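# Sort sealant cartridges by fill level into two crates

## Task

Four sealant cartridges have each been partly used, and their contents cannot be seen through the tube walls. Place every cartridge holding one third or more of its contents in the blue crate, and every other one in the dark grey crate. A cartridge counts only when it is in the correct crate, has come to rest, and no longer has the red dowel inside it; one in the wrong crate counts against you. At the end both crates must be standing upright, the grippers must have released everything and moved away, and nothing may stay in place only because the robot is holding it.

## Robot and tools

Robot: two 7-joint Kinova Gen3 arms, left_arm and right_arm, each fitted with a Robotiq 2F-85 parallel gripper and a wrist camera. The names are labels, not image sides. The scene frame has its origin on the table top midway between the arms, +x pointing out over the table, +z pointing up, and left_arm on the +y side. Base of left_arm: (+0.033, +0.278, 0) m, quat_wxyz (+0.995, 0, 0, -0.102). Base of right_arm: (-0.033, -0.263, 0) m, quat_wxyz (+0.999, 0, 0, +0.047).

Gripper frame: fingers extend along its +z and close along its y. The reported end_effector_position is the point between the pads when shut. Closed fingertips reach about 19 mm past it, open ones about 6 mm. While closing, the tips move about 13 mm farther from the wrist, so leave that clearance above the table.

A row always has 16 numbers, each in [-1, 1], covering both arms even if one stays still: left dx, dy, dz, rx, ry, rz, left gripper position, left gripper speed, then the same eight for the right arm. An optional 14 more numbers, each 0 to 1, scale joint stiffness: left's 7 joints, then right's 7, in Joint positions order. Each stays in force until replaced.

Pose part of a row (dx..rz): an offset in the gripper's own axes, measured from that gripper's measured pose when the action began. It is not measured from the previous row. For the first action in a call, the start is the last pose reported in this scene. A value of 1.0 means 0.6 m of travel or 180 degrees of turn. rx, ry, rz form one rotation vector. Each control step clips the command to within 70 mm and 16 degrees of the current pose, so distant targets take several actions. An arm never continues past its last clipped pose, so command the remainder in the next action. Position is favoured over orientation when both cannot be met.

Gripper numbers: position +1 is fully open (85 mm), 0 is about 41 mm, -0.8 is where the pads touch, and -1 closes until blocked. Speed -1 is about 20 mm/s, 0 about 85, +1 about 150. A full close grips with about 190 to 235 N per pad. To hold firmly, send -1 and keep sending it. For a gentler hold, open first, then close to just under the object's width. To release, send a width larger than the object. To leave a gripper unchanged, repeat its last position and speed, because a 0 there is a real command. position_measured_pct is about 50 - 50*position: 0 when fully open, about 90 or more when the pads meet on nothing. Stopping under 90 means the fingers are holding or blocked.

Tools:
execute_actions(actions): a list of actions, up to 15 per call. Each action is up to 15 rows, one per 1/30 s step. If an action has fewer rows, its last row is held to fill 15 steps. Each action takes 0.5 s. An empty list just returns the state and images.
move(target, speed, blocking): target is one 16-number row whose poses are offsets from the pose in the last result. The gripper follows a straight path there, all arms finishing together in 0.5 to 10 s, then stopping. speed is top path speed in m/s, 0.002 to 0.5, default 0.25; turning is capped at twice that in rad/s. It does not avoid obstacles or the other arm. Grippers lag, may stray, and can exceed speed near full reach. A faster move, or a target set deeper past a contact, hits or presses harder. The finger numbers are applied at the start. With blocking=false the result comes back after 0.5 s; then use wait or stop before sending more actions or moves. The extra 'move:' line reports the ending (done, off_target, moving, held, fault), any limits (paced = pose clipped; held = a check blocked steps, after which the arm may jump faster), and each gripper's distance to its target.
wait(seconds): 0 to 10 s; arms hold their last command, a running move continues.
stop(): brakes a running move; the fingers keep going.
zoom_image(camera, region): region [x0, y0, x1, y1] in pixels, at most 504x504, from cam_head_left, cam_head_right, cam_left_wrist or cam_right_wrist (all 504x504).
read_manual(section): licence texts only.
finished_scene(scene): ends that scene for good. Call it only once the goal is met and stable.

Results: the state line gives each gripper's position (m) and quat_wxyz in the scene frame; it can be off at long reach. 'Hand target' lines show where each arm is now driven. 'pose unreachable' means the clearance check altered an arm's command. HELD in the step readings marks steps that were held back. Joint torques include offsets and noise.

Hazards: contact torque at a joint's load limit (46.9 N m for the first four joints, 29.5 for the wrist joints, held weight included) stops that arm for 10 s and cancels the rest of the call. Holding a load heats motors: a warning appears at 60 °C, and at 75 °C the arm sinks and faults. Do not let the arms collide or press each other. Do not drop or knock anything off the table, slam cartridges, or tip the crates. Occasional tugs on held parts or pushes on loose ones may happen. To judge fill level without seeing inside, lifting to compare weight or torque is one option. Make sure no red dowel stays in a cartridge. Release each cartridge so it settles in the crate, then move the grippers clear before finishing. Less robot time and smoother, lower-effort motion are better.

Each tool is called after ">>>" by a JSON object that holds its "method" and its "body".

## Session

>>> {"method": "execute_actions", "body": {"actions": []}}

Scene clock: 0.00 s.
left_arm: end_effector_position=(+0.4332, +0.5547, +0.3079) position_measured_pct=0.0 end_effector_quat_wxyz=(+0.087, -0.141, +0.810, +0.563) | right_arm: end_effector_position=(+0.3376, -0.6174, +0.1985) position_measured_pct=0.0 end_effector_quat_wxyz=(+0.010, +0.927, +0.371, -0.048)
Joint positions: left_arm=[-0.009  0.51  -0.305  1.927 -1.257  1.164  2.672] | right_arm=[ 0.502  0.615  0.428  1.415 -0.159  1.181  0.021]
Joint velocities: left_arm=[-0.    -0.001  0.001 -0.    -0.     0.     0.   ] | right_arm=[-0.001  0.    -0.     0.     0.001  0.     0.   ]
Joint torques (N m, as the joint torque sensors report them, + toward a larger angle): no reading
Motor temperatures (°C, as the motors report them): left_arm=[30 32 25 28 36 30 48] | right_arm=[29 35 28 33 35 32 36]
Hand target (left_arm): +0.433, +0.555, +0.308; +0.087, -0.141, +0.810, +0.563
Hand target (right_arm): +0.338, -0.617, +0.199; +0.010, +0.927, +0.371, -0.048
Joint stiffness scale: left_arm=[1. 1. 1. 1. 1. 1. 1.] | right_arm=[1. 1. 1. 1. 1. 1. 1.]

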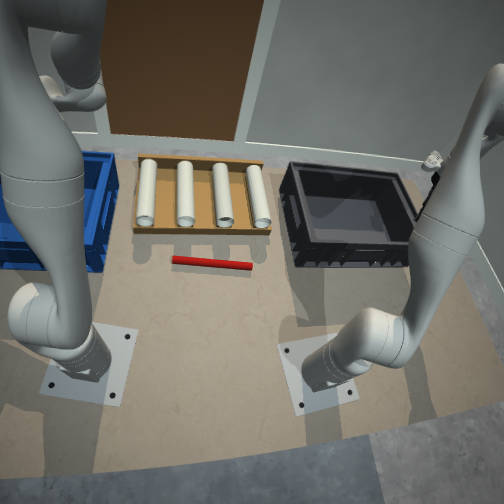

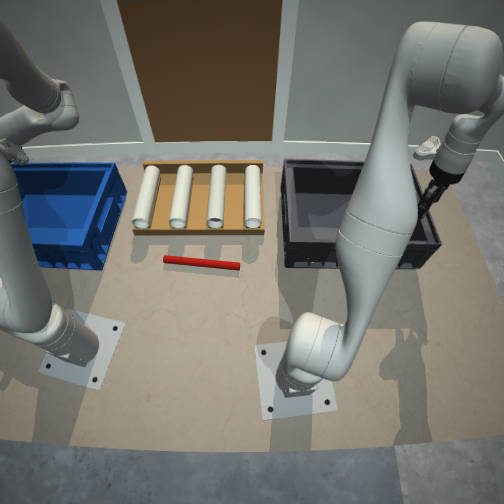

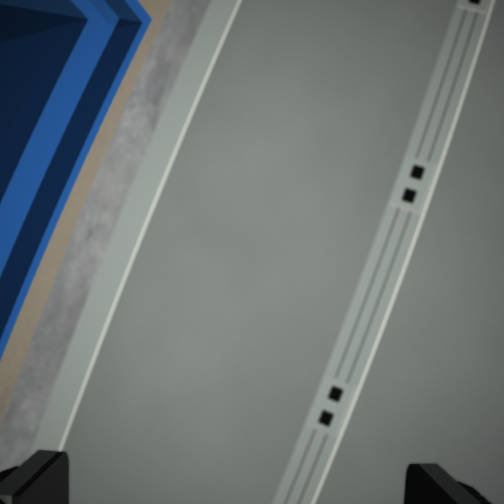

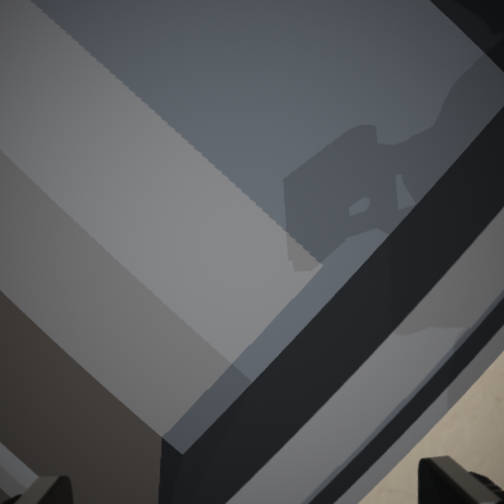

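>>> {"method": "zoom_image", "body": {"camera": "cam_head_left", "region": [120, 140, 290, 280]}}

Region (120, 140, 290, 280) of cam_head_left's 504x504 image, scaled by 2.965, with more detail than that image has; it fills the top 415 rows of this view, and the rest is white.

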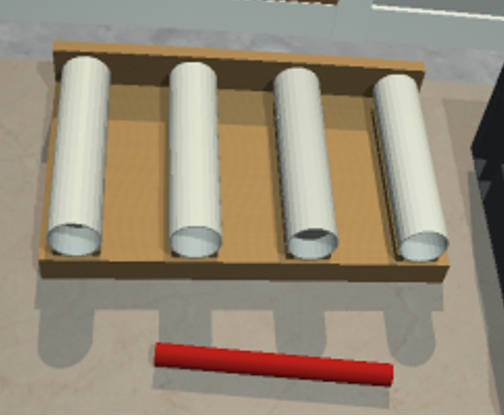

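>>> {"method": "zoom_image", "body": {"camera": "cam_head_right", "region": [125, 200, 275, 240]}}

>>> {"method": "zoom_image", "body": {"camera": "cam_head_left", "region": [130, 200, 210, 240]}}

Region (125, 200, 275, 240) of cam_head_right's 504x504 image, scaled by 3.360, with more detail than that image has; it fills the top 134 rows of this view, and the rest is white.

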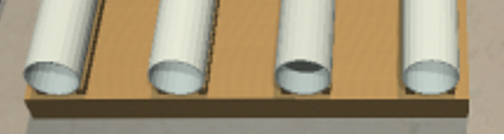

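Region (130, 200, 210, 240) of cam_head_left's 504x504 image, scaled by 6.300, with more detail than that image has.

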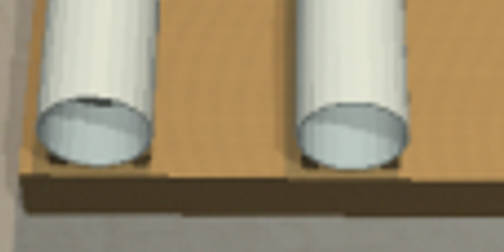

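>>> {"method": "move", "body": {"target": [0.326,-0.378,-0.722,0.362,-0.372,-0.217,1,0, 0,0,0,0,0,0,1,0], "speed": 0.25}}

Scene clock: 71.23 s.
left_arm: end_effector_position=(+0.3306, +0.0545, +0.2009) position_measured_pct=0.0 end_effector_quat_wxyz=(+0.706, -0.001, +0.708, +0.006) | right_arm: end_effector_position=(+0.3376, -0.6174, +0.1985) position_measured_pct=0.0 end_effector_quat_wxyz=(+0.010, +0.927, +0.371, -0.048)
Joint positions: left_arm=[ 1.297  1.094  0.031  2.54  -1.599  1.615  5.196] | right_arm=[ 0.502  0.615  0.428  1.415 -0.159  1.181  0.021]
Joint velocities: left_arm=[ 0.001  0.013  0.    -0.001 -0.     0.004  0.001] | right_arm=[-0.001 -0.    -0.     0.001 -0.     0.001  0.   ]
Joint torques (N m, as the joint torque sensors report them, + toward a larger angle): left_arm=[ -0.36 -14.37  -2.81   4.2    1.09   2.46   0.1 ] | right_arm=[  0.35 -18.33   3.38  -7.4    0.02   0.46   0.29]
Motor temperatures (°C, as the motors report them): left_arm=[30 32 25 28 36 30 48] | right_arm=[29 36 28 33 35 32 36]
Hand target (left_arm): +0.331, +0.051, +0.200; +0.708, +0.001, +0.707, +0.001
Hand target (right_arm): +0.338, -0.617, +0.199; +0.010, +0.927, +0.371, -0.048
Off the commanded pose (left_arm): 0.005 m, 1 deg.
Off the commanded pose (right_arm): 0.000 m, 0 deg.
Joint stiffness scale: left_arm=[1. 1. 1. 1. 1. 1. 1.] | right_arm=[1. 1. 1. 1. 1. 1. 1.]
move: off_target (left_arm)

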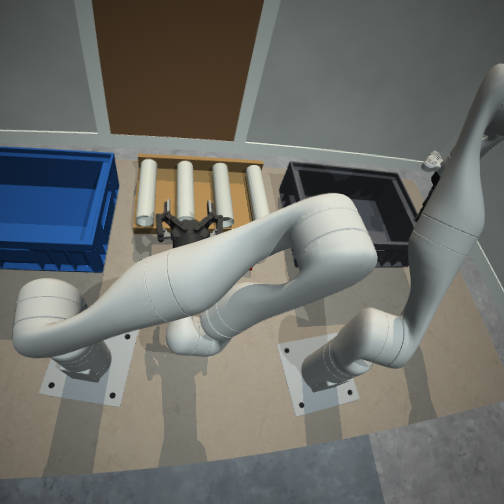

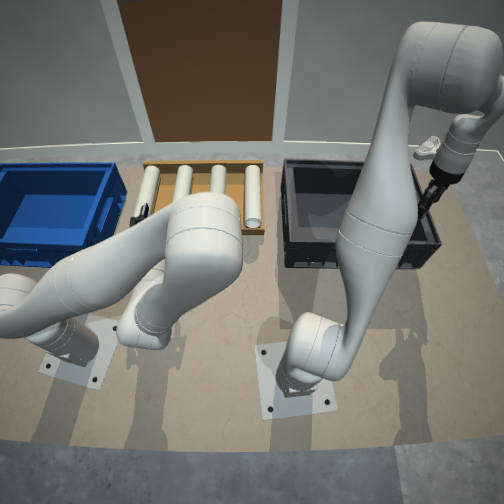

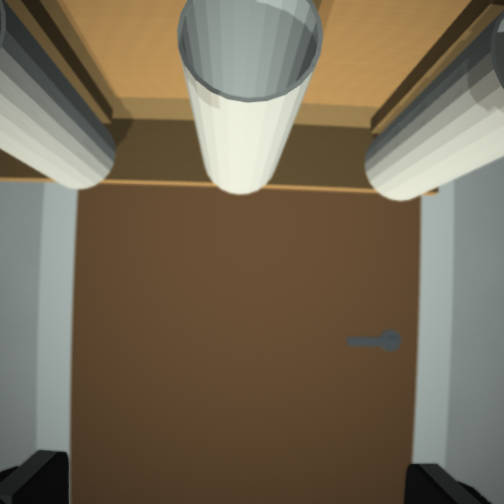

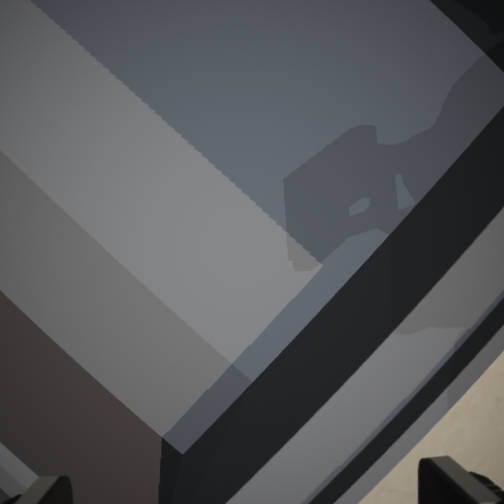

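>>> {"method": "move", "body": {"target": [0.15,0,0.05,0,0,0,1,0, 0,0,0,0,0,0,1,0], "speed": 0.1}}

Scene clock: 80.70 s.
left_arm: end_effector_position=(+0.3587, +0.0561, +0.1123) position_measured_pct=0.0 end_effector_quat_wxyz=(+0.706, -0.000, +0.708, +0.009) | right_arm: end_effector_position=(+0.3376, -0.6174, +0.1985) position_measured_pct=0.0 end_effector_quat_wxyz=(+0.010, +0.927, +0.371, -0.048)
Joint positions: left_arm=[ 1.233  1.377 -0.038  2.402 -1.697  1.615  5.337] | right_arm=[ 0.502  0.615  0.428  1.415 -0.159  1.181  0.021]
Joint velocities: left_arm=[-0.004  0.005  0.004 -0.001 -0.    -0.001 -0.   ] | right_arm=[ 0.001  0.    -0.    -0.     0.    -0.001  0.   ]
Joint torques (N m, as the joint torque sensors report them, + toward a larger angle): left_arm=[ -0.6  -15.29  -3.1    5.22   1.41   2.52   0.16] | right_arm=[  0.23 -18.26   2.84  -8.04   0.4    0.36   0.17]
Motor temperatures (°C, as the motors report them): left_arm=[30 32 25 28 36 30 48] | right_arm=[29 36 28 33 35 32 36]
Hand target (left_arm): +0.360, +0.055, +0.111; +0.706, -0.001, +0.708, +0.006
Hand target (right_arm): +0.338, -0.617, +0.199; +0.010, +0.927, +0.371, -0.048
Off the commanded pose (left_arm): 0.002 m, 0 deg.
Off the commanded pose (right_arm): 0.000 m, 0 deg.
Joint stiffness scale: left_arm=[1. 1. 1. 1. 1. 1. 1.] | right_arm=[1. 1. 1. 1. 1. 1. 1.]
move: done

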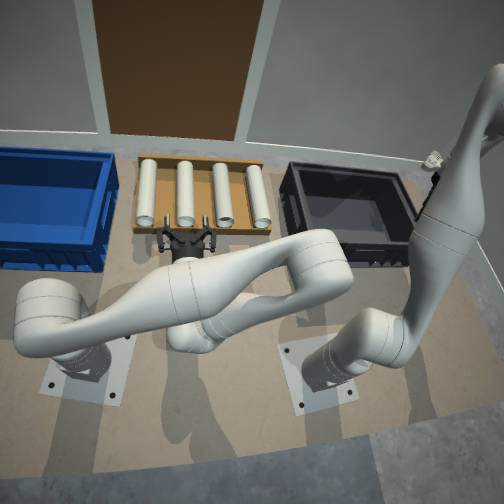

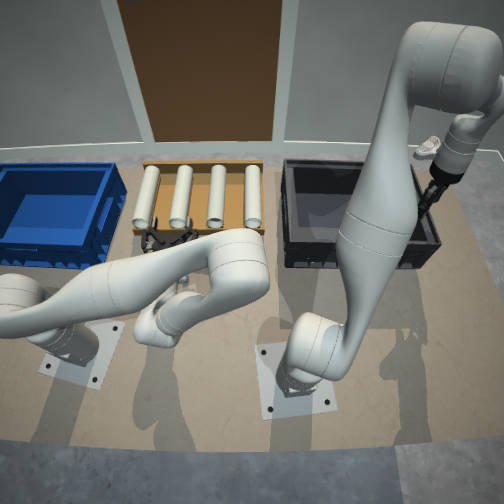

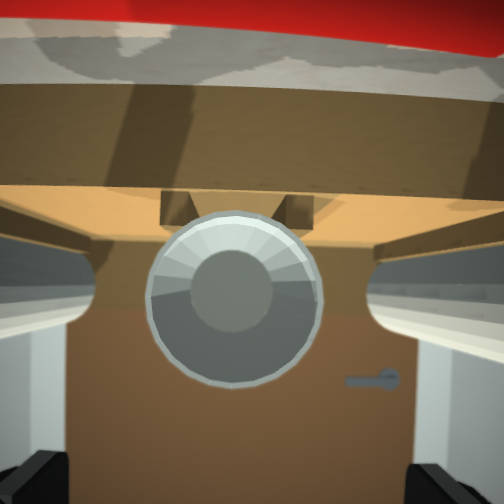

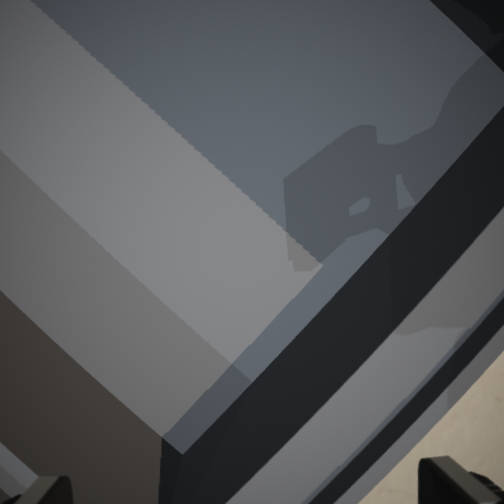

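>>> {"method": "move", "body": {"target": [0,-0.375,0,0,0,0,1,0, 0,0,0,0,0,0,1,0], "speed": 0.15}}

Scene clock: 89.13 s.
left_arm: end_effector_position=(+0.3629, -0.1696, +0.1129) position_measured_pct=0.0 end_effector_quat_wxyz=(+0.708, -0.001, +0.706, +0.005) | right_arm: end_effector_position=(+0.3376, -0.6174, +0.1985) position_measured_pct=0.0 end_effector_quat_wxyz=(+0.010, +0.927, +0.371, -0.048)
Joint positions: left_arm=[ 1.24   1.241  0.046  1.737 -1.68   1.601  4.539] | right_arm=[ 0.502  0.615  0.428  1.415 -0.159  1.181  0.021]
Joint velocities: left_arm=[-0.001  0.003 -0.001 -0.004 -0.     0.    -0.001] | right_arm=[ 0.     0.    -0.    -0.     0.001 -0.001 -0.002]
Joint torques (N m, as the joint torque sensors report them, + toward a larger angle): left_arm=[  0.04 -21.68  -2.88  -1.63  -0.59   3.01  -0.03] | right_arm=[ -0.08 -18.22   2.41  -8.36   0.45   0.3    0.45]
Motor temperatures (°C, as the motors report them): left_arm=[30 32 25 28 36 30 48] | right_arm=[29 36 28 33 35 32 36]
Hand target (left_arm): +0.361, -0.169, +0.109; +0.706, -0.001, +0.709, +0.009
Hand target (right_arm): +0.338, -0.617, +0.199; +0.010, +0.927, +0.371, -0.048
Off the commanded pose (left_arm): 0.004 m, 1 deg.
Off the commanded pose (right_arm): 0.000 m, 0 deg.
Joint stiffness scale: left_arm=[1. 1. 1. 1. 1. 1. 1.] | right_arm=[1. 1. 1. 1. 1. 1. 1.]
move: off_target (left_arm)

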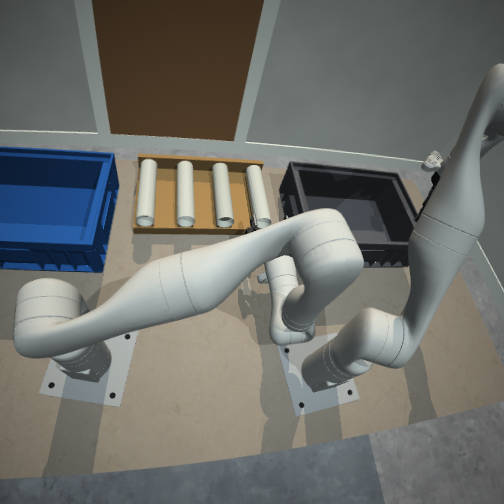

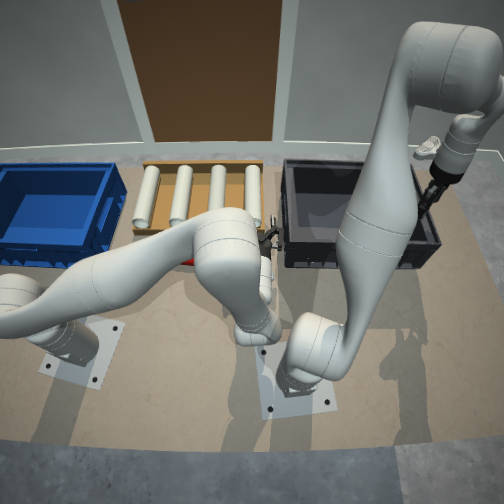

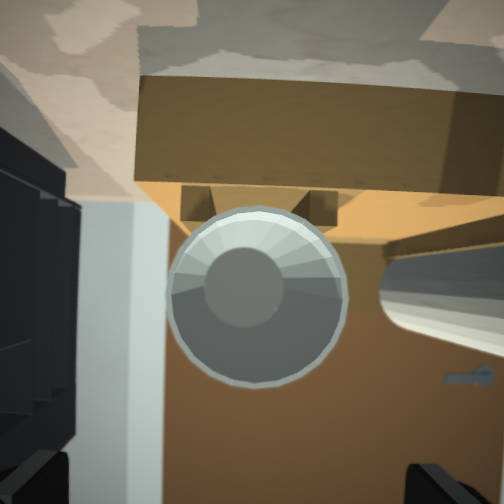

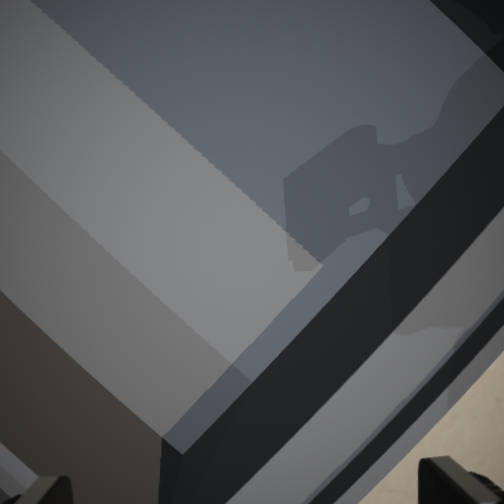

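>>> {"method": "move", "body": {"target": [-0.16,0.553,0.212,0,0.5,0,1,0, 0.70,-0.367,-0.05,0,0,0.242,1,0], "speed": 0.2}}

Scene clock: 117.20 s.
left_arm: end_effector_position=(+0.4871, +0.1622, +0.2113) position_measured_pct=0.0 end_effector_quat_wxyz=(+0.005, -0.004, +1.000, +0.005) | right_arm: end_effector_position=(+0.4916, -0.1715, +0.1944) position_measured_pct=0.0 end_effector_quat_wxyz=(+0.028, +0.999, +0.002, -0.037)
Joint positions: left_arm=[-0.251  0.473  0.377  1.592 -0.203  1.107  1.961] | right_arm=[-0.36   0.703  0.405  1.26  -0.218  1.307 -1.628]
Joint velocities: left_arm=[-0.006  0.007  0.    -0.001 -0.     0.     0.   ] | right_arm=[-0.002  0.001 -0.     0.    -0.001  0.     0.001]
Joint torques (N m, as the joint torque sensors report them, + toward a larger angle): left_arm=[ -0.43 -16.95   1.29  -8.14  -0.27   0.08   0.2 ] | right_arm=[  0.74 -19.39   2.88  -7.96   0.36   0.6    0.05]
Motor temperatures (°C, as the motors report them): left_arm=[30 32 25 28 36 30 48] | right_arm=[29 36 28 33 35 32 36]
Hand target (left_arm): +0.486, +0.161, +0.211; +0.001, -0.004, +1.000, +0.003
Hand target (right_arm): +0.490, -0.166, +0.193; +0.025, +0.999, +0.001, -0.040
Off the commanded pose (left_arm): 0.001 m, 0 deg.
Off the commanded pose (right_arm): 0.005 m, 0 deg.
Joint stiffness scale: left_arm=[1. 1. 1. 1. 1. 1. 1.] | right_arm=[1. 1. 1. 1. 1. 1. 1.]
move: off_target (right_arm)

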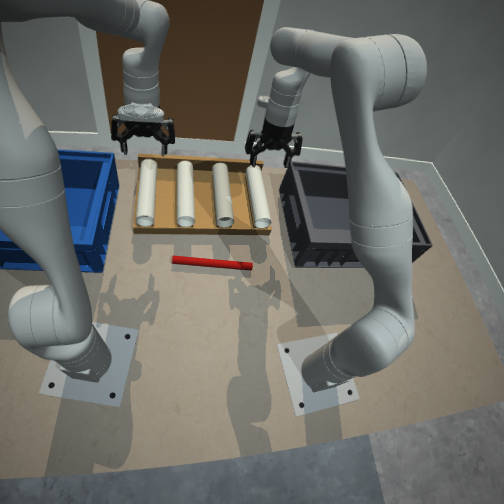

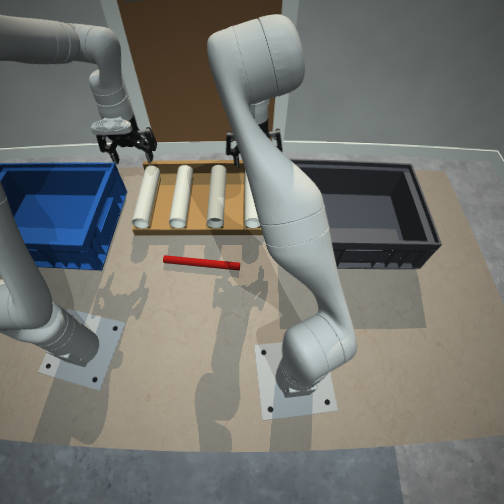

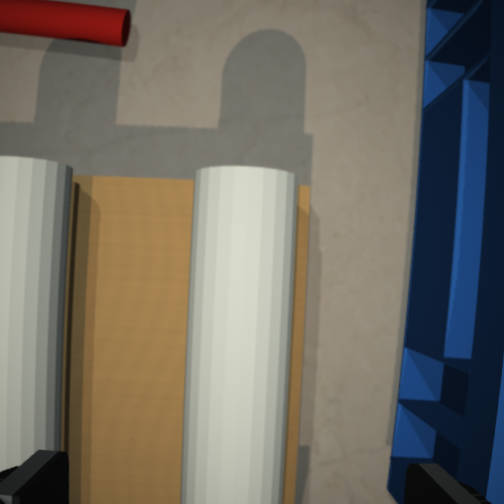

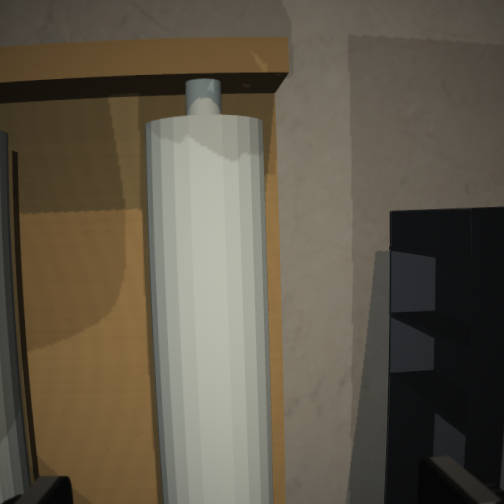

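>>> {"method": "move", "body": {"target": [0,-0.003,0.14,0,0,0,0.6,0, 0,-0.008,0.1,0.018,0.0236,0,0.6,0], "speed": 0.1}}

Scene clock: 124.40 s.
left_arm: end_effector_position=(+0.4880, +0.1594, +0.1301) position_measured_pct=19.8 end_effector_quat_wxyz=(+0.005, -0.004, +1.000, +0.002) | right_arm: end_effector_position=(+0.4869, -0.1722, +0.1343) position_measured_pct=19.8 end_effector_quat_wxyz=(+0.004, +1.000, +0.001, -0.001)
Joint positions: left_arm=[-0.221  0.581  0.337  1.709 -0.246  0.884  2.002] | right_arm=[-0.341  0.7    0.361  1.469 -0.259  1.024 -1.585]
Joint velocities: left_arm=[ 0.007  0.004 -0.005  0.     0.    -0.001 -0.   ] | right_arm=[ 0.006  0.001 -0.007  0.002 -0.001 -0.002 -0.002]
Joint torques (N m, as the joint torque sensors report them, + toward a larger angle): left_arm=[  0.03 -18.43   1.05  -6.66  -0.13   0.     0.19] | right_arm=[ -0.59 -19.1    2.08  -7.35   0.28   0.43   0.4 ]
Motor temperatures (°C, as the motors report them): left_arm=[30 32 25 28 36 30 48] | right_arm=[29 36 28 33 35 32 36]
Hand target (left_arm): +0.488, +0.161, +0.127; +0.005, -0.004, +1.000, +0.005
Hand target (right_arm): +0.487, -0.170, +0.134; -0.000, +1.000, +0.002, +0.000
Off the commanded pose (left_arm): 0.003 m, 0 deg.
Off the commanded pose (right_arm): 0.002 m, 1 deg.
Joint stiffness scale: left_arm=[1. 1. 1. 1. 1. 1. 1.] | right_arm=[1. 1. 1. 1. 1. 1. 1.]
move: done

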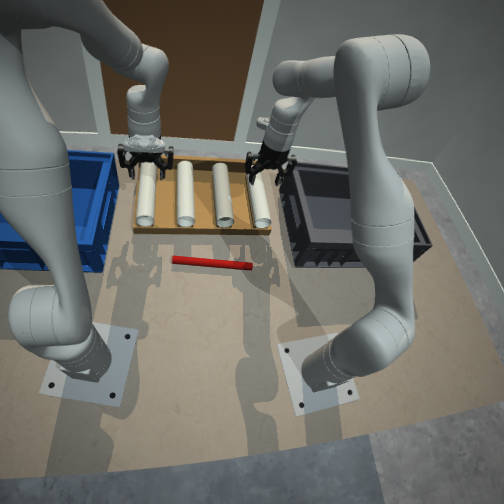

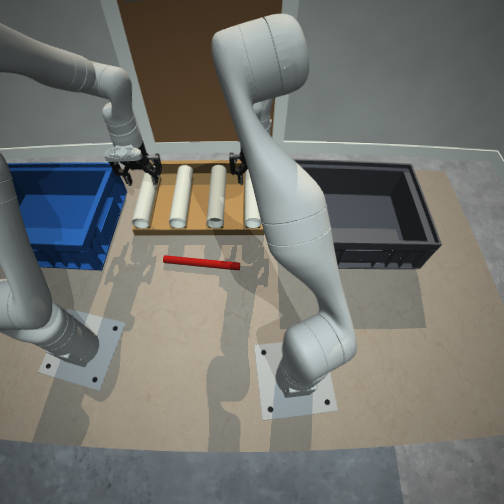

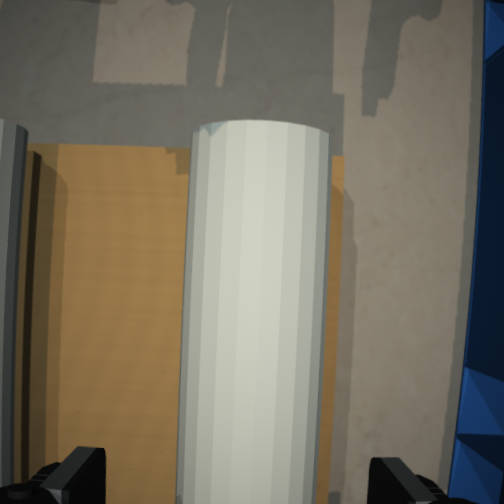

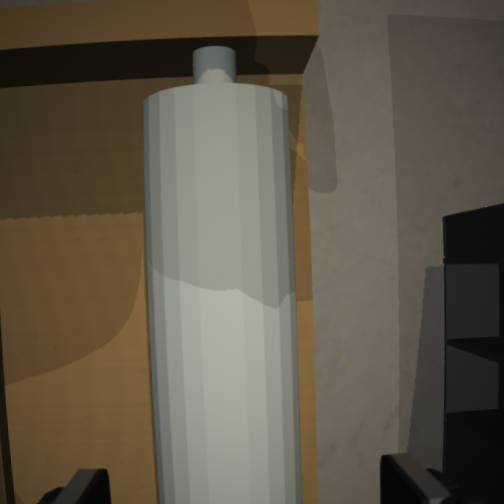

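>>> {"method": "move", "body": {"target": [0,0.004,0.124,0,0,0,0.6,0, 0,-0.007,0.13,0,0,0,0.6,0], "speed": 0.06}}

Scene clock: 132.40 s.
left_arm: end_effector_position=(+0.4893, +0.1605, +0.0584) position_measured_pct=19.8 end_effector_quat_wxyz=(+0.005, -0.004, +1.000, -0.000) | right_arm: end_effector_position=(+0.4876, -0.1697, +0.0591) position_measured_pct=19.8 end_effector_quat_wxyz=(+0.007, +1.000, +0.002, +0.000)
Joint positions: left_arm=[-0.182  0.7    0.271  1.771 -0.276  0.697  2.022] | right_arm=[-0.316  0.806  0.301  1.535 -0.271  0.845 -1.582]
Joint velocities: left_arm=[ 0.006  0.003 -0.004  0.     0.    -0.001 -0.   ] | right_arm=[ 0.005  0.003 -0.005  0.001 -0.    -0.001 -0.002]
Joint torques (N m, as the joint torque sensors report them, + toward a larger angle): left_arm=[ -0.17 -19.21   1.6   -5.72  -0.34   0.29   0.29] | right_arm=[  0.37 -20.89   2.83  -6.17  -0.21   0.47   0.26]
Motor temperatures (°C, as the motors report them): left_arm=[30 32 25 28 36 30 48] | right_arm=[29 36 28 33 35 32 36]
Hand target (left_arm): +0.489, +0.162, +0.056; +0.005, -0.004, +1.000, +0.002
Hand target (right_arm): +0.487, -0.169, +0.056; +0.005, +1.000, +0.001, -0.001
Off the commanded pose (left_arm): 0.003 m, 0 deg.
Off the commanded pose (right_arm): 0.003 m, 0 deg.
Joint stiffness scale: left_arm=[1. 1. 1. 1. 1. 1. 1.] | right_arm=[1. 1. 1. 1. 1. 1. 1.]
move: done

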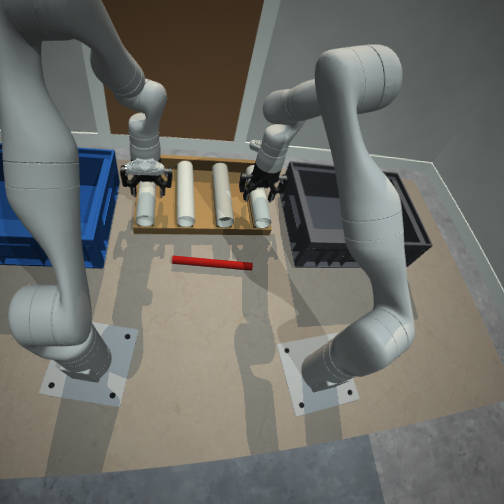

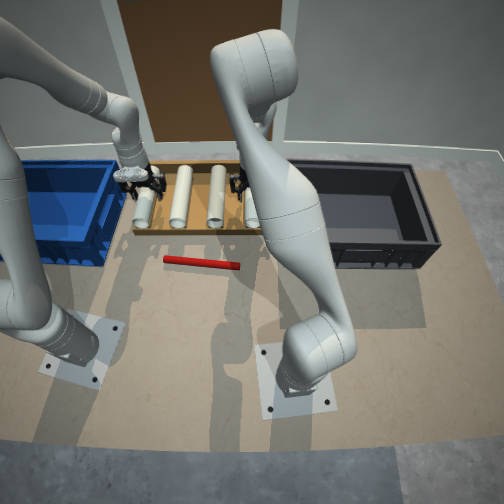

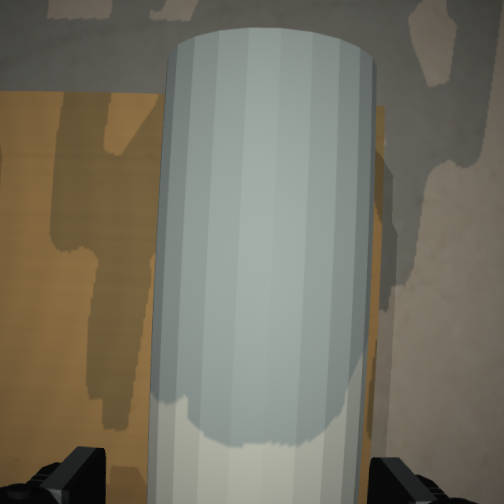

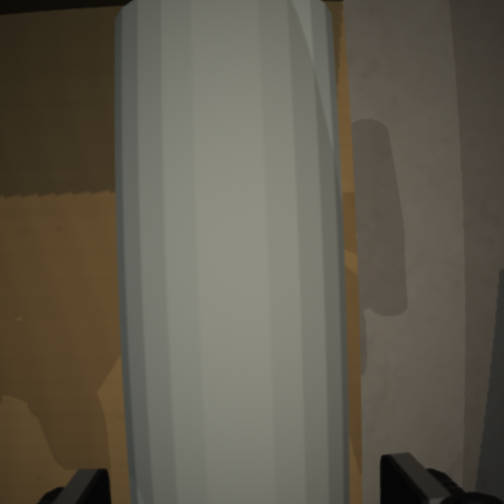

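>>> {"method": "move", "body": {"target": [0,0.007,0.002,0,0,0,0.6,0, 0,-0.002,0.003,0,0,0,0.6,0], "speed": 0.04}}

>>> {"method": "move", "body": {"target": [0,0,0,0,0,0,-1,0, 0,0,0,0,0,0,-1,0]}}

>>> {"method": "move", "body": {"target": [0,0,-0.27,0,0,0,-1,0, 0,0,-0.27,0,0,0,-1,0], "speed": 0.1}}

Scene clock: 139.27 s.
left_arm: end_effector_position=(+0.4892, +0.1639, +0.0579) position_measured_pct=19.8 end_effector_quat_wxyz=(+0.004, -0.007, +1.000, +0.000) | right_arm: end_effector_position=(+0.4875, -0.1699, +0.0589) position_measured_pct=19.8 end_effector_quat_wxyz=(+0.007, +1.000, +0.001, +0.000)
Joint positions: left_arm=[-0.189  0.7    0.271  1.773 -0.276  0.697  2.021] | right_arm=[-0.315  0.806  0.301  1.535 -0.271  0.845 -1.582]
Joint velocities: left_arm=[-0.004 -0.002  0.002  0.     0.     0.001 -0.   ] | right_arm=[-0.001  0.    -0.001 -0.001  0.    -0.001 -0.001]
Joint torques (N m, as the joint torque sensors report them, + toward a larger angle): left_arm=[  0.09 -18.85   1.32  -5.61  -0.17   0.02   0.12] | right_arm=[  0.11 -19.8    2.64  -6.44   0.15   0.03   0.05]
Motor temperatures (°C, as the motors report them): left_arm=[30 32 25 28 36 30 48] | right_arm=[29 36 28 33 35 32 36]
Hand target (left_arm): +0.489, +0.165, +0.057; +0.005, -0.004, +1.000, -0.000
Hand target (right_arm): +0.488, -0.169, +0.057; +0.007, +1.000, +0.002, +0.000
Off the commanded pose (left_arm): 0.001 m, 0 deg.
Off the commanded pose (right_arm): 0.002 m, 0 deg.
Joint stiffness scale: left_arm=[1. 1. 1. 1. 1. 1. 1.] | right_arm=[1. 1. 1. 1. 1. 1. 1.]
move: done

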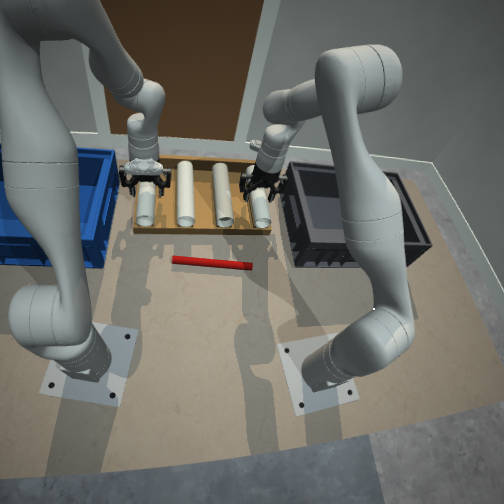

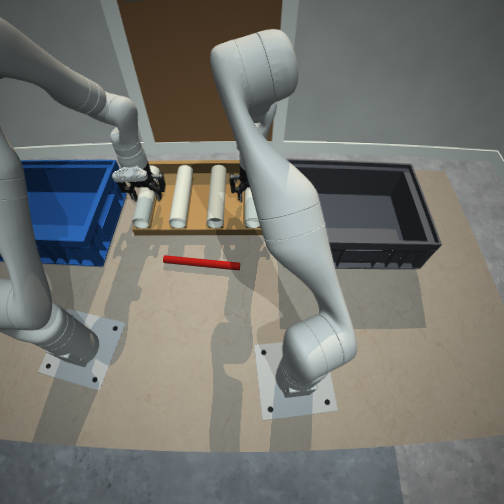

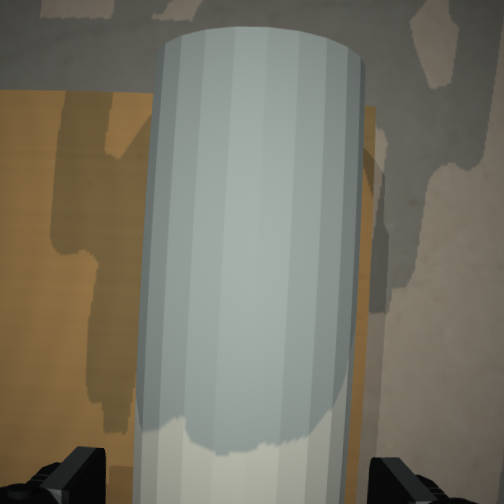

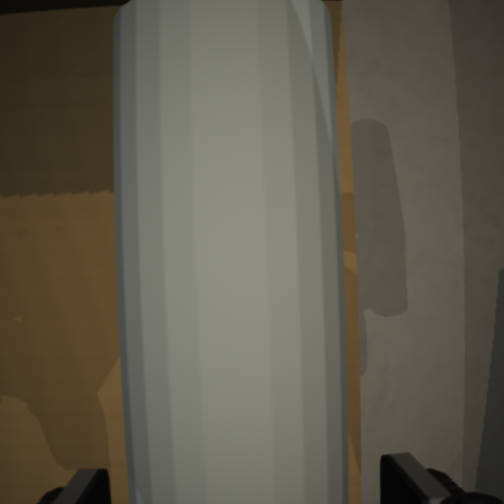

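Scene clock: 139.90 s.
left_arm: end_effector_position=(+0.4894, +0.1640, +0.0586) position_measured_pct=47.2 end_effector_quat_wxyz=(+0.005, -0.007, +1.000, +0.000) | right_arm: end_effector_position=(+0.4878, -0.1698, +0.0594) position_measured_pct=46.0 end_effector_quat_wxyz=(+0.007, +1.000, +0.001, +0.001)
Joint positions: left_arm=[-0.189  0.699  0.271  1.773 -0.276  0.697  2.021] | right_arm=[-0.315  0.805  0.301  1.535 -0.271  0.845 -1.582]
Joint velocities: left_arm=[-0.001 -0.     0.     0.     0.    -0.001 -0.   ] | right_arm=[-0.     0.001  0.    -0.002 -0.001 -0.     0.001]
Joint torques (N m, as the joint torque sensors report them, + toward a larger angle): left_arm=[ -1.01 -15.37   0.02  -6.64  -0.5   -1.38   0.21] | right_arm=[  2.04 -17.1    4.08  -6.3    0.82  -1.17   0.03]
Motor temperatures (°C, as the motors report them): left_arm=[30 32 25 28 36 30 48] | right_arm=[29 36 28 33 35 32 36]
Hand target (left_arm): +0.489, +0.164, +0.058; +0.004, -0.007, +1.000, +0.000
Hand target (right_arm): +0.488, -0.170, +0.059; +0.007, +1.000, +0.001, +0.000
Off the commanded pose (left_arm): 0.001 m, 0 deg.
Off the commanded pose (right_arm): 0.001 m, 0 deg.
Joint stiffness scale: left_arm=[1. 1. 1. 1. 1. 1. 1.] | right_arm=[1. 1. 1. 1. 1. 1. 1.]
move: done

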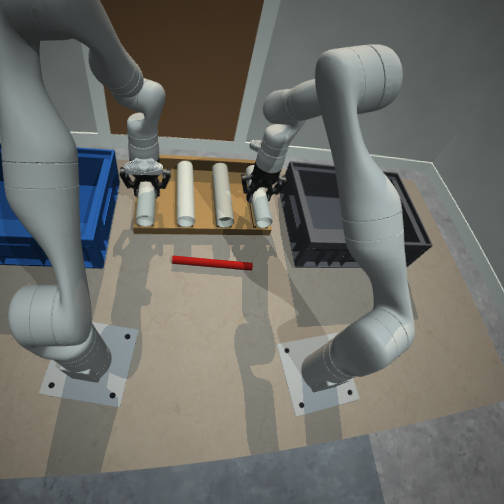

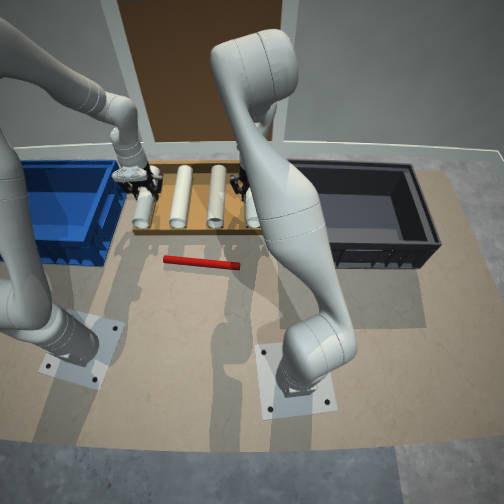

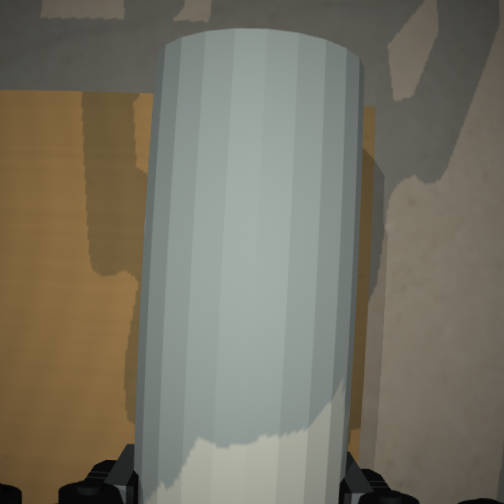

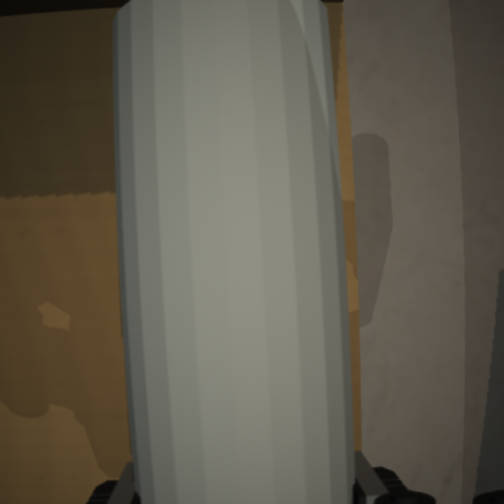

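Scene clock: 141.93 s.
left_arm: end_effector_position=(+0.4884, +0.1664, +0.2176) position_measured_pct=47.2 end_effector_quat_wxyz=(+0.005, -0.008, +1.000, +0.004) | right_arm: end_effector_position=(+0.4877, -0.1655, +0.2186) position_measured_pct=46.0 end_effector_quat_wxyz=(+0.003, +1.000, +0.003, -0.001)
Joint positions: left_arm=[-0.253  0.464  0.363  1.58  -0.189  1.123  1.947] | right_arm=[-0.36   0.613  0.387  1.331 -0.226  1.243 -1.623]
Joint velocities: left_arm=[-0.002 -0.002  0.002 -0.001 -0.     0.001 -0.001] | right_arm=[-0.004 -0.001  0.005 -0.001 -0.     0.003  0.001]
Joint torques (N m, as the joint torque sensors report them, + toward a larger angle): left_arm=[ -0.07 -19.01   1.34  -9.4   -0.35  -0.26  -0.06] | right_arm=[  0.27 -19.45   2.24  -7.77   0.2    0.07   0.36]
Motor temperatures (°C, as the motors report them): left_arm=[30 32 25 28 36 30 48] | right_arm=[29 36 28 33 35 32 36]
Hand target (left_arm): +0.488, +0.164, +0.220; +0.005, -0.006, +1.000, +0.000
Hand target (right_arm): +0.488, -0.168, +0.221; +0.006, +1.000, +0.001, +0.000
Off the commanded pose (left_arm): 0.004 m, 0 deg.
Off the commanded pose (right_arm): 0.004 m, 0 deg.
Joint stiffness scale: left_arm=[1. 1. 1. 1. 1. 1. 1.] | right_arm=[1. 1. 1. 1. 1. 1. 1.]
move: off_target (left_arm, right_arm)

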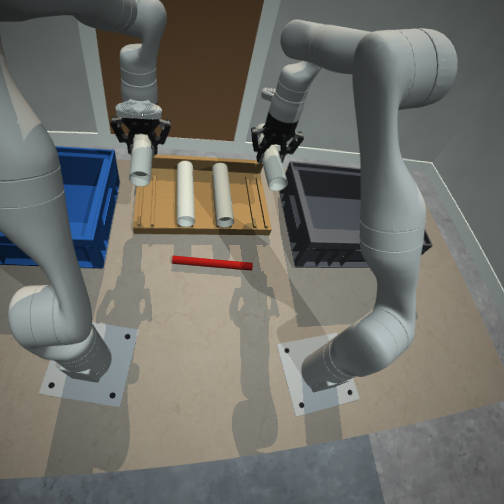

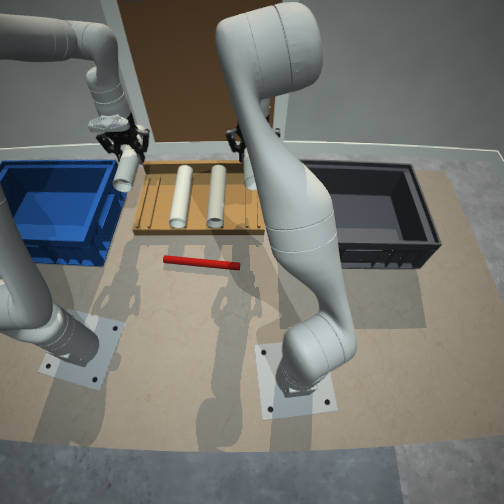

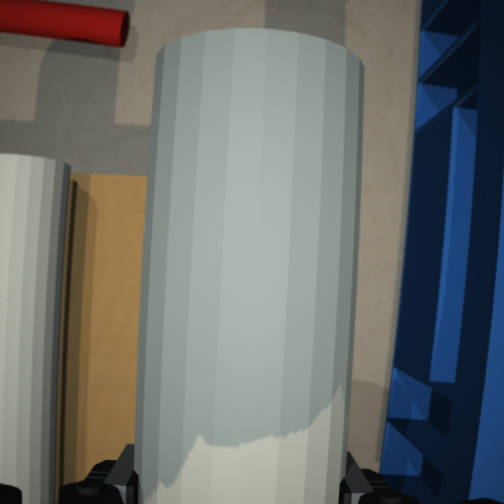

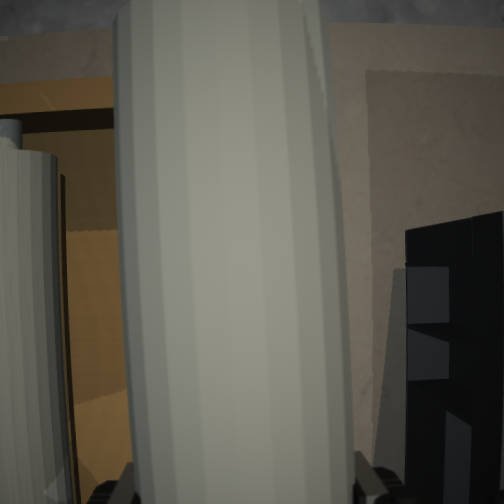

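>>> {"method": "move", "body": {"target": [0.047,0.423,0,0,0,0.5,-1,0, -0.047,0.425,0,0,0,0.5,-1,0], "speed": 0.2}}

Scene clock: 154.50 s.
left_arm: end_effector_position=(+0.4576, +0.4165, +0.2200) position_measured_pct=47.2 end_effector_quat_wxyz=(+0.004, +0.700, +0.714, +0.008) | right_arm: end_effector_position=(+0.4607, -0.4221, +0.2212) position_measured_pct=46.0 end_effector_quat_wxyz=(+0.005, +0.712, -0.702, +0.005)
Joint positions: left_arm=[-0.878  0.414  0.431  1.663 -0.193  1.088 -0.168] | right_arm=[-0.061  0.648  0.734  1.388 -0.425  1.263 -2.524]
Joint velocities: left_arm=[-0.002  0.001 -0.002 -0.     0.     0.    -0.   ] | right_arm=[ 0.005 -0.     0.    -0.001  0.    -0.002 -0.004]
Joint torques (N m, as the joint torque sensors report them, + toward a larger angle): left_arm=[ -0.13 -17.9    1.29  -9.44   0.04  -0.04   0.14] | right_arm=[  0.49 -18.12   4.48  -7.98   0.17   0.41  -0.04]
Motor temperatures (°C, as the motors report them): left_arm=[30 32 25 28 36 30 48] | right_arm=[29 36 28 33 35 32 36]
Hand target (left_arm): +0.456, +0.419, +0.219; +0.001, +0.701, +0.713, +0.007
Hand target (right_arm): +0.461, -0.421, +0.220; +0.004, +0.709, -0.705, +0.002
Off the commanded pose (left_arm): 0.004 m, 0 deg.
Off the commanded pose (right_arm): 0.002 m, 1 deg.
Joint stiffness scale: left_arm=[1. 1. 1. 1. 1. 1. 1.] | right_arm=[1. 1. 1. 1. 1. 1. 1.]
move: off_target (left_arm)

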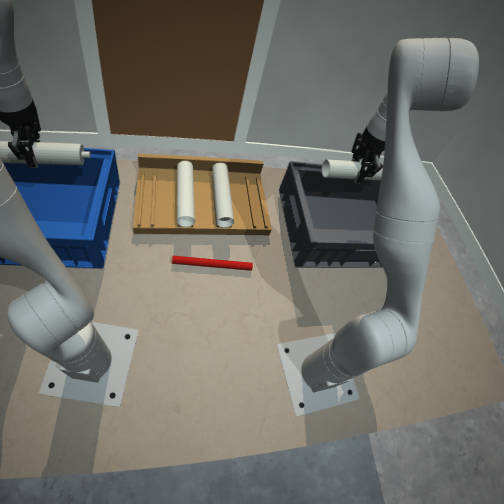

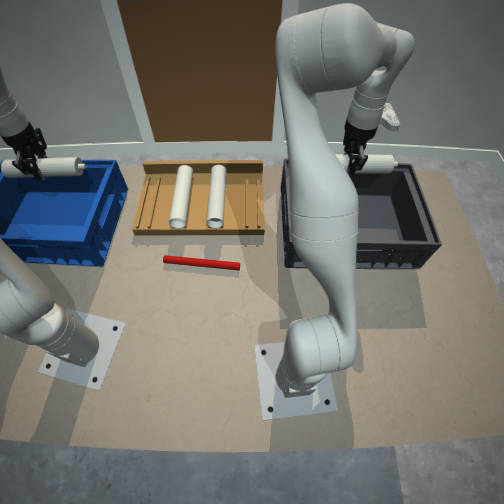

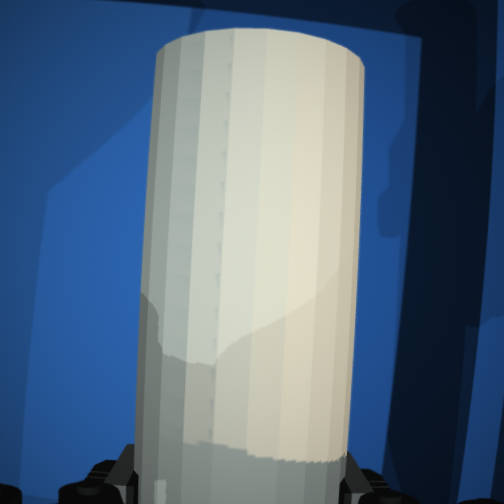

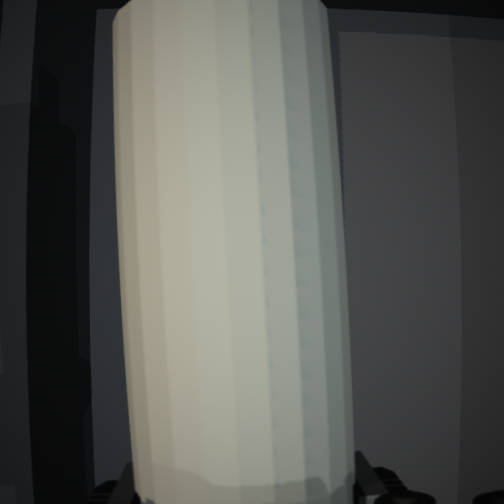

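>>> {"method": "move", "body": {"target": [0.03,0,0.288,0,0,0,-1,0, 0,0,0.29,0,0,0,-1,0], "speed": 0.1}}

Scene clock: 166.57 s.
left_arm: end_effector_position=(+0.4614, +0.4352, +0.0501) position_measured_pct=47.2 end_effector_quat_wxyz=(+0.005, +0.700, +0.714, +0.008) | right_arm: end_effector_position=(+0.4607, -0.4252, +0.0500) position_measured_pct=46.0 end_effector_quat_wxyz=(+0.007, +0.713, -0.701, +0.006)
Joint positions: left_arm=[-0.814  0.694  0.299  1.839 -0.317  0.636 -0.102] | right_arm=[ 0.019  0.856  0.57   1.593 -0.547  0.851 -2.423]
Joint velocities: left_arm=[ 0.005  0.003 -0.003 -0.    -0.    -0.001 -0.   ] | right_arm=[ 0.005  0.002 -0.004  0.001  0.001 -0.002 -0.001]
Joint torques (N m, as the joint torque sensors report them, + toward a larger angle): left_arm=[  0.27 -20.54   1.88  -6.36  -0.15  -0.17   0.06] | right_arm=[  0.74 -19.29   4.55  -6.34   0.24   0.29   0.2 ]
Motor temperatures (°C, as the motors report them): left_arm=[30 32 25 28 36 30 48] | right_arm=[29 36 28 33 35 32 36]
Hand target (left_arm): +0.460, +0.436, +0.048; +0.003, +0.700, +0.714, +0.008
Hand target (right_arm): +0.460, -0.425, +0.047; +0.006, +0.712, -0.702, +0.005
Off the commanded pose (left_arm): 0.003 m, 0 deg.
Off the commanded pose (right_arm): 0.003 m, 0 deg.
Joint stiffness scale: left_arm=[1. 1. 1. 1. 1. 1. 1.] | right_arm=[1. 1. 1. 1. 1. 1. 1.]
move: done

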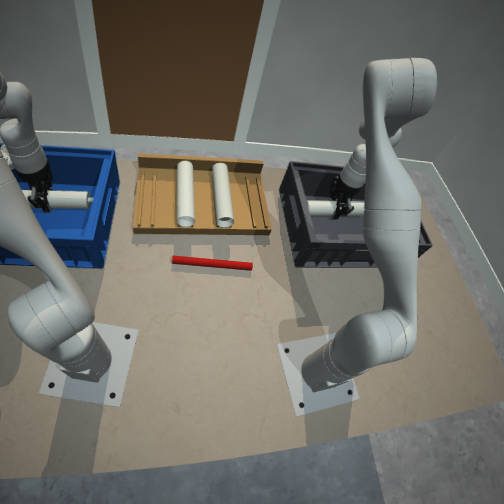

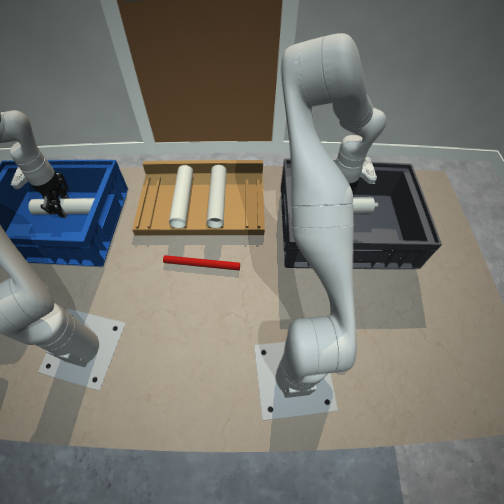

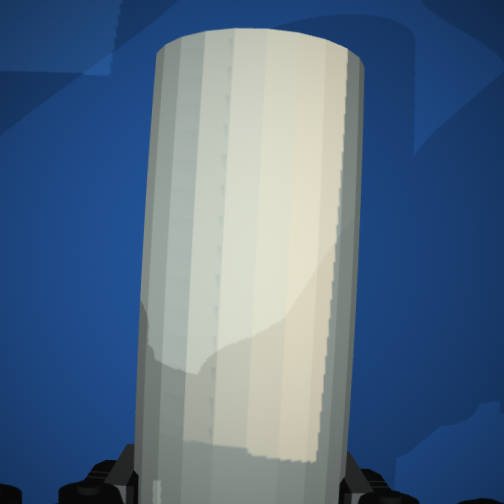

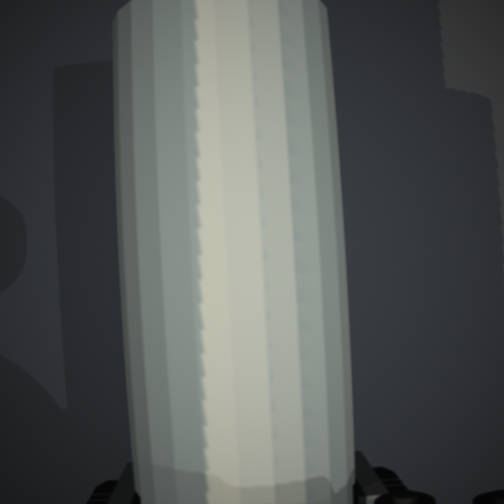

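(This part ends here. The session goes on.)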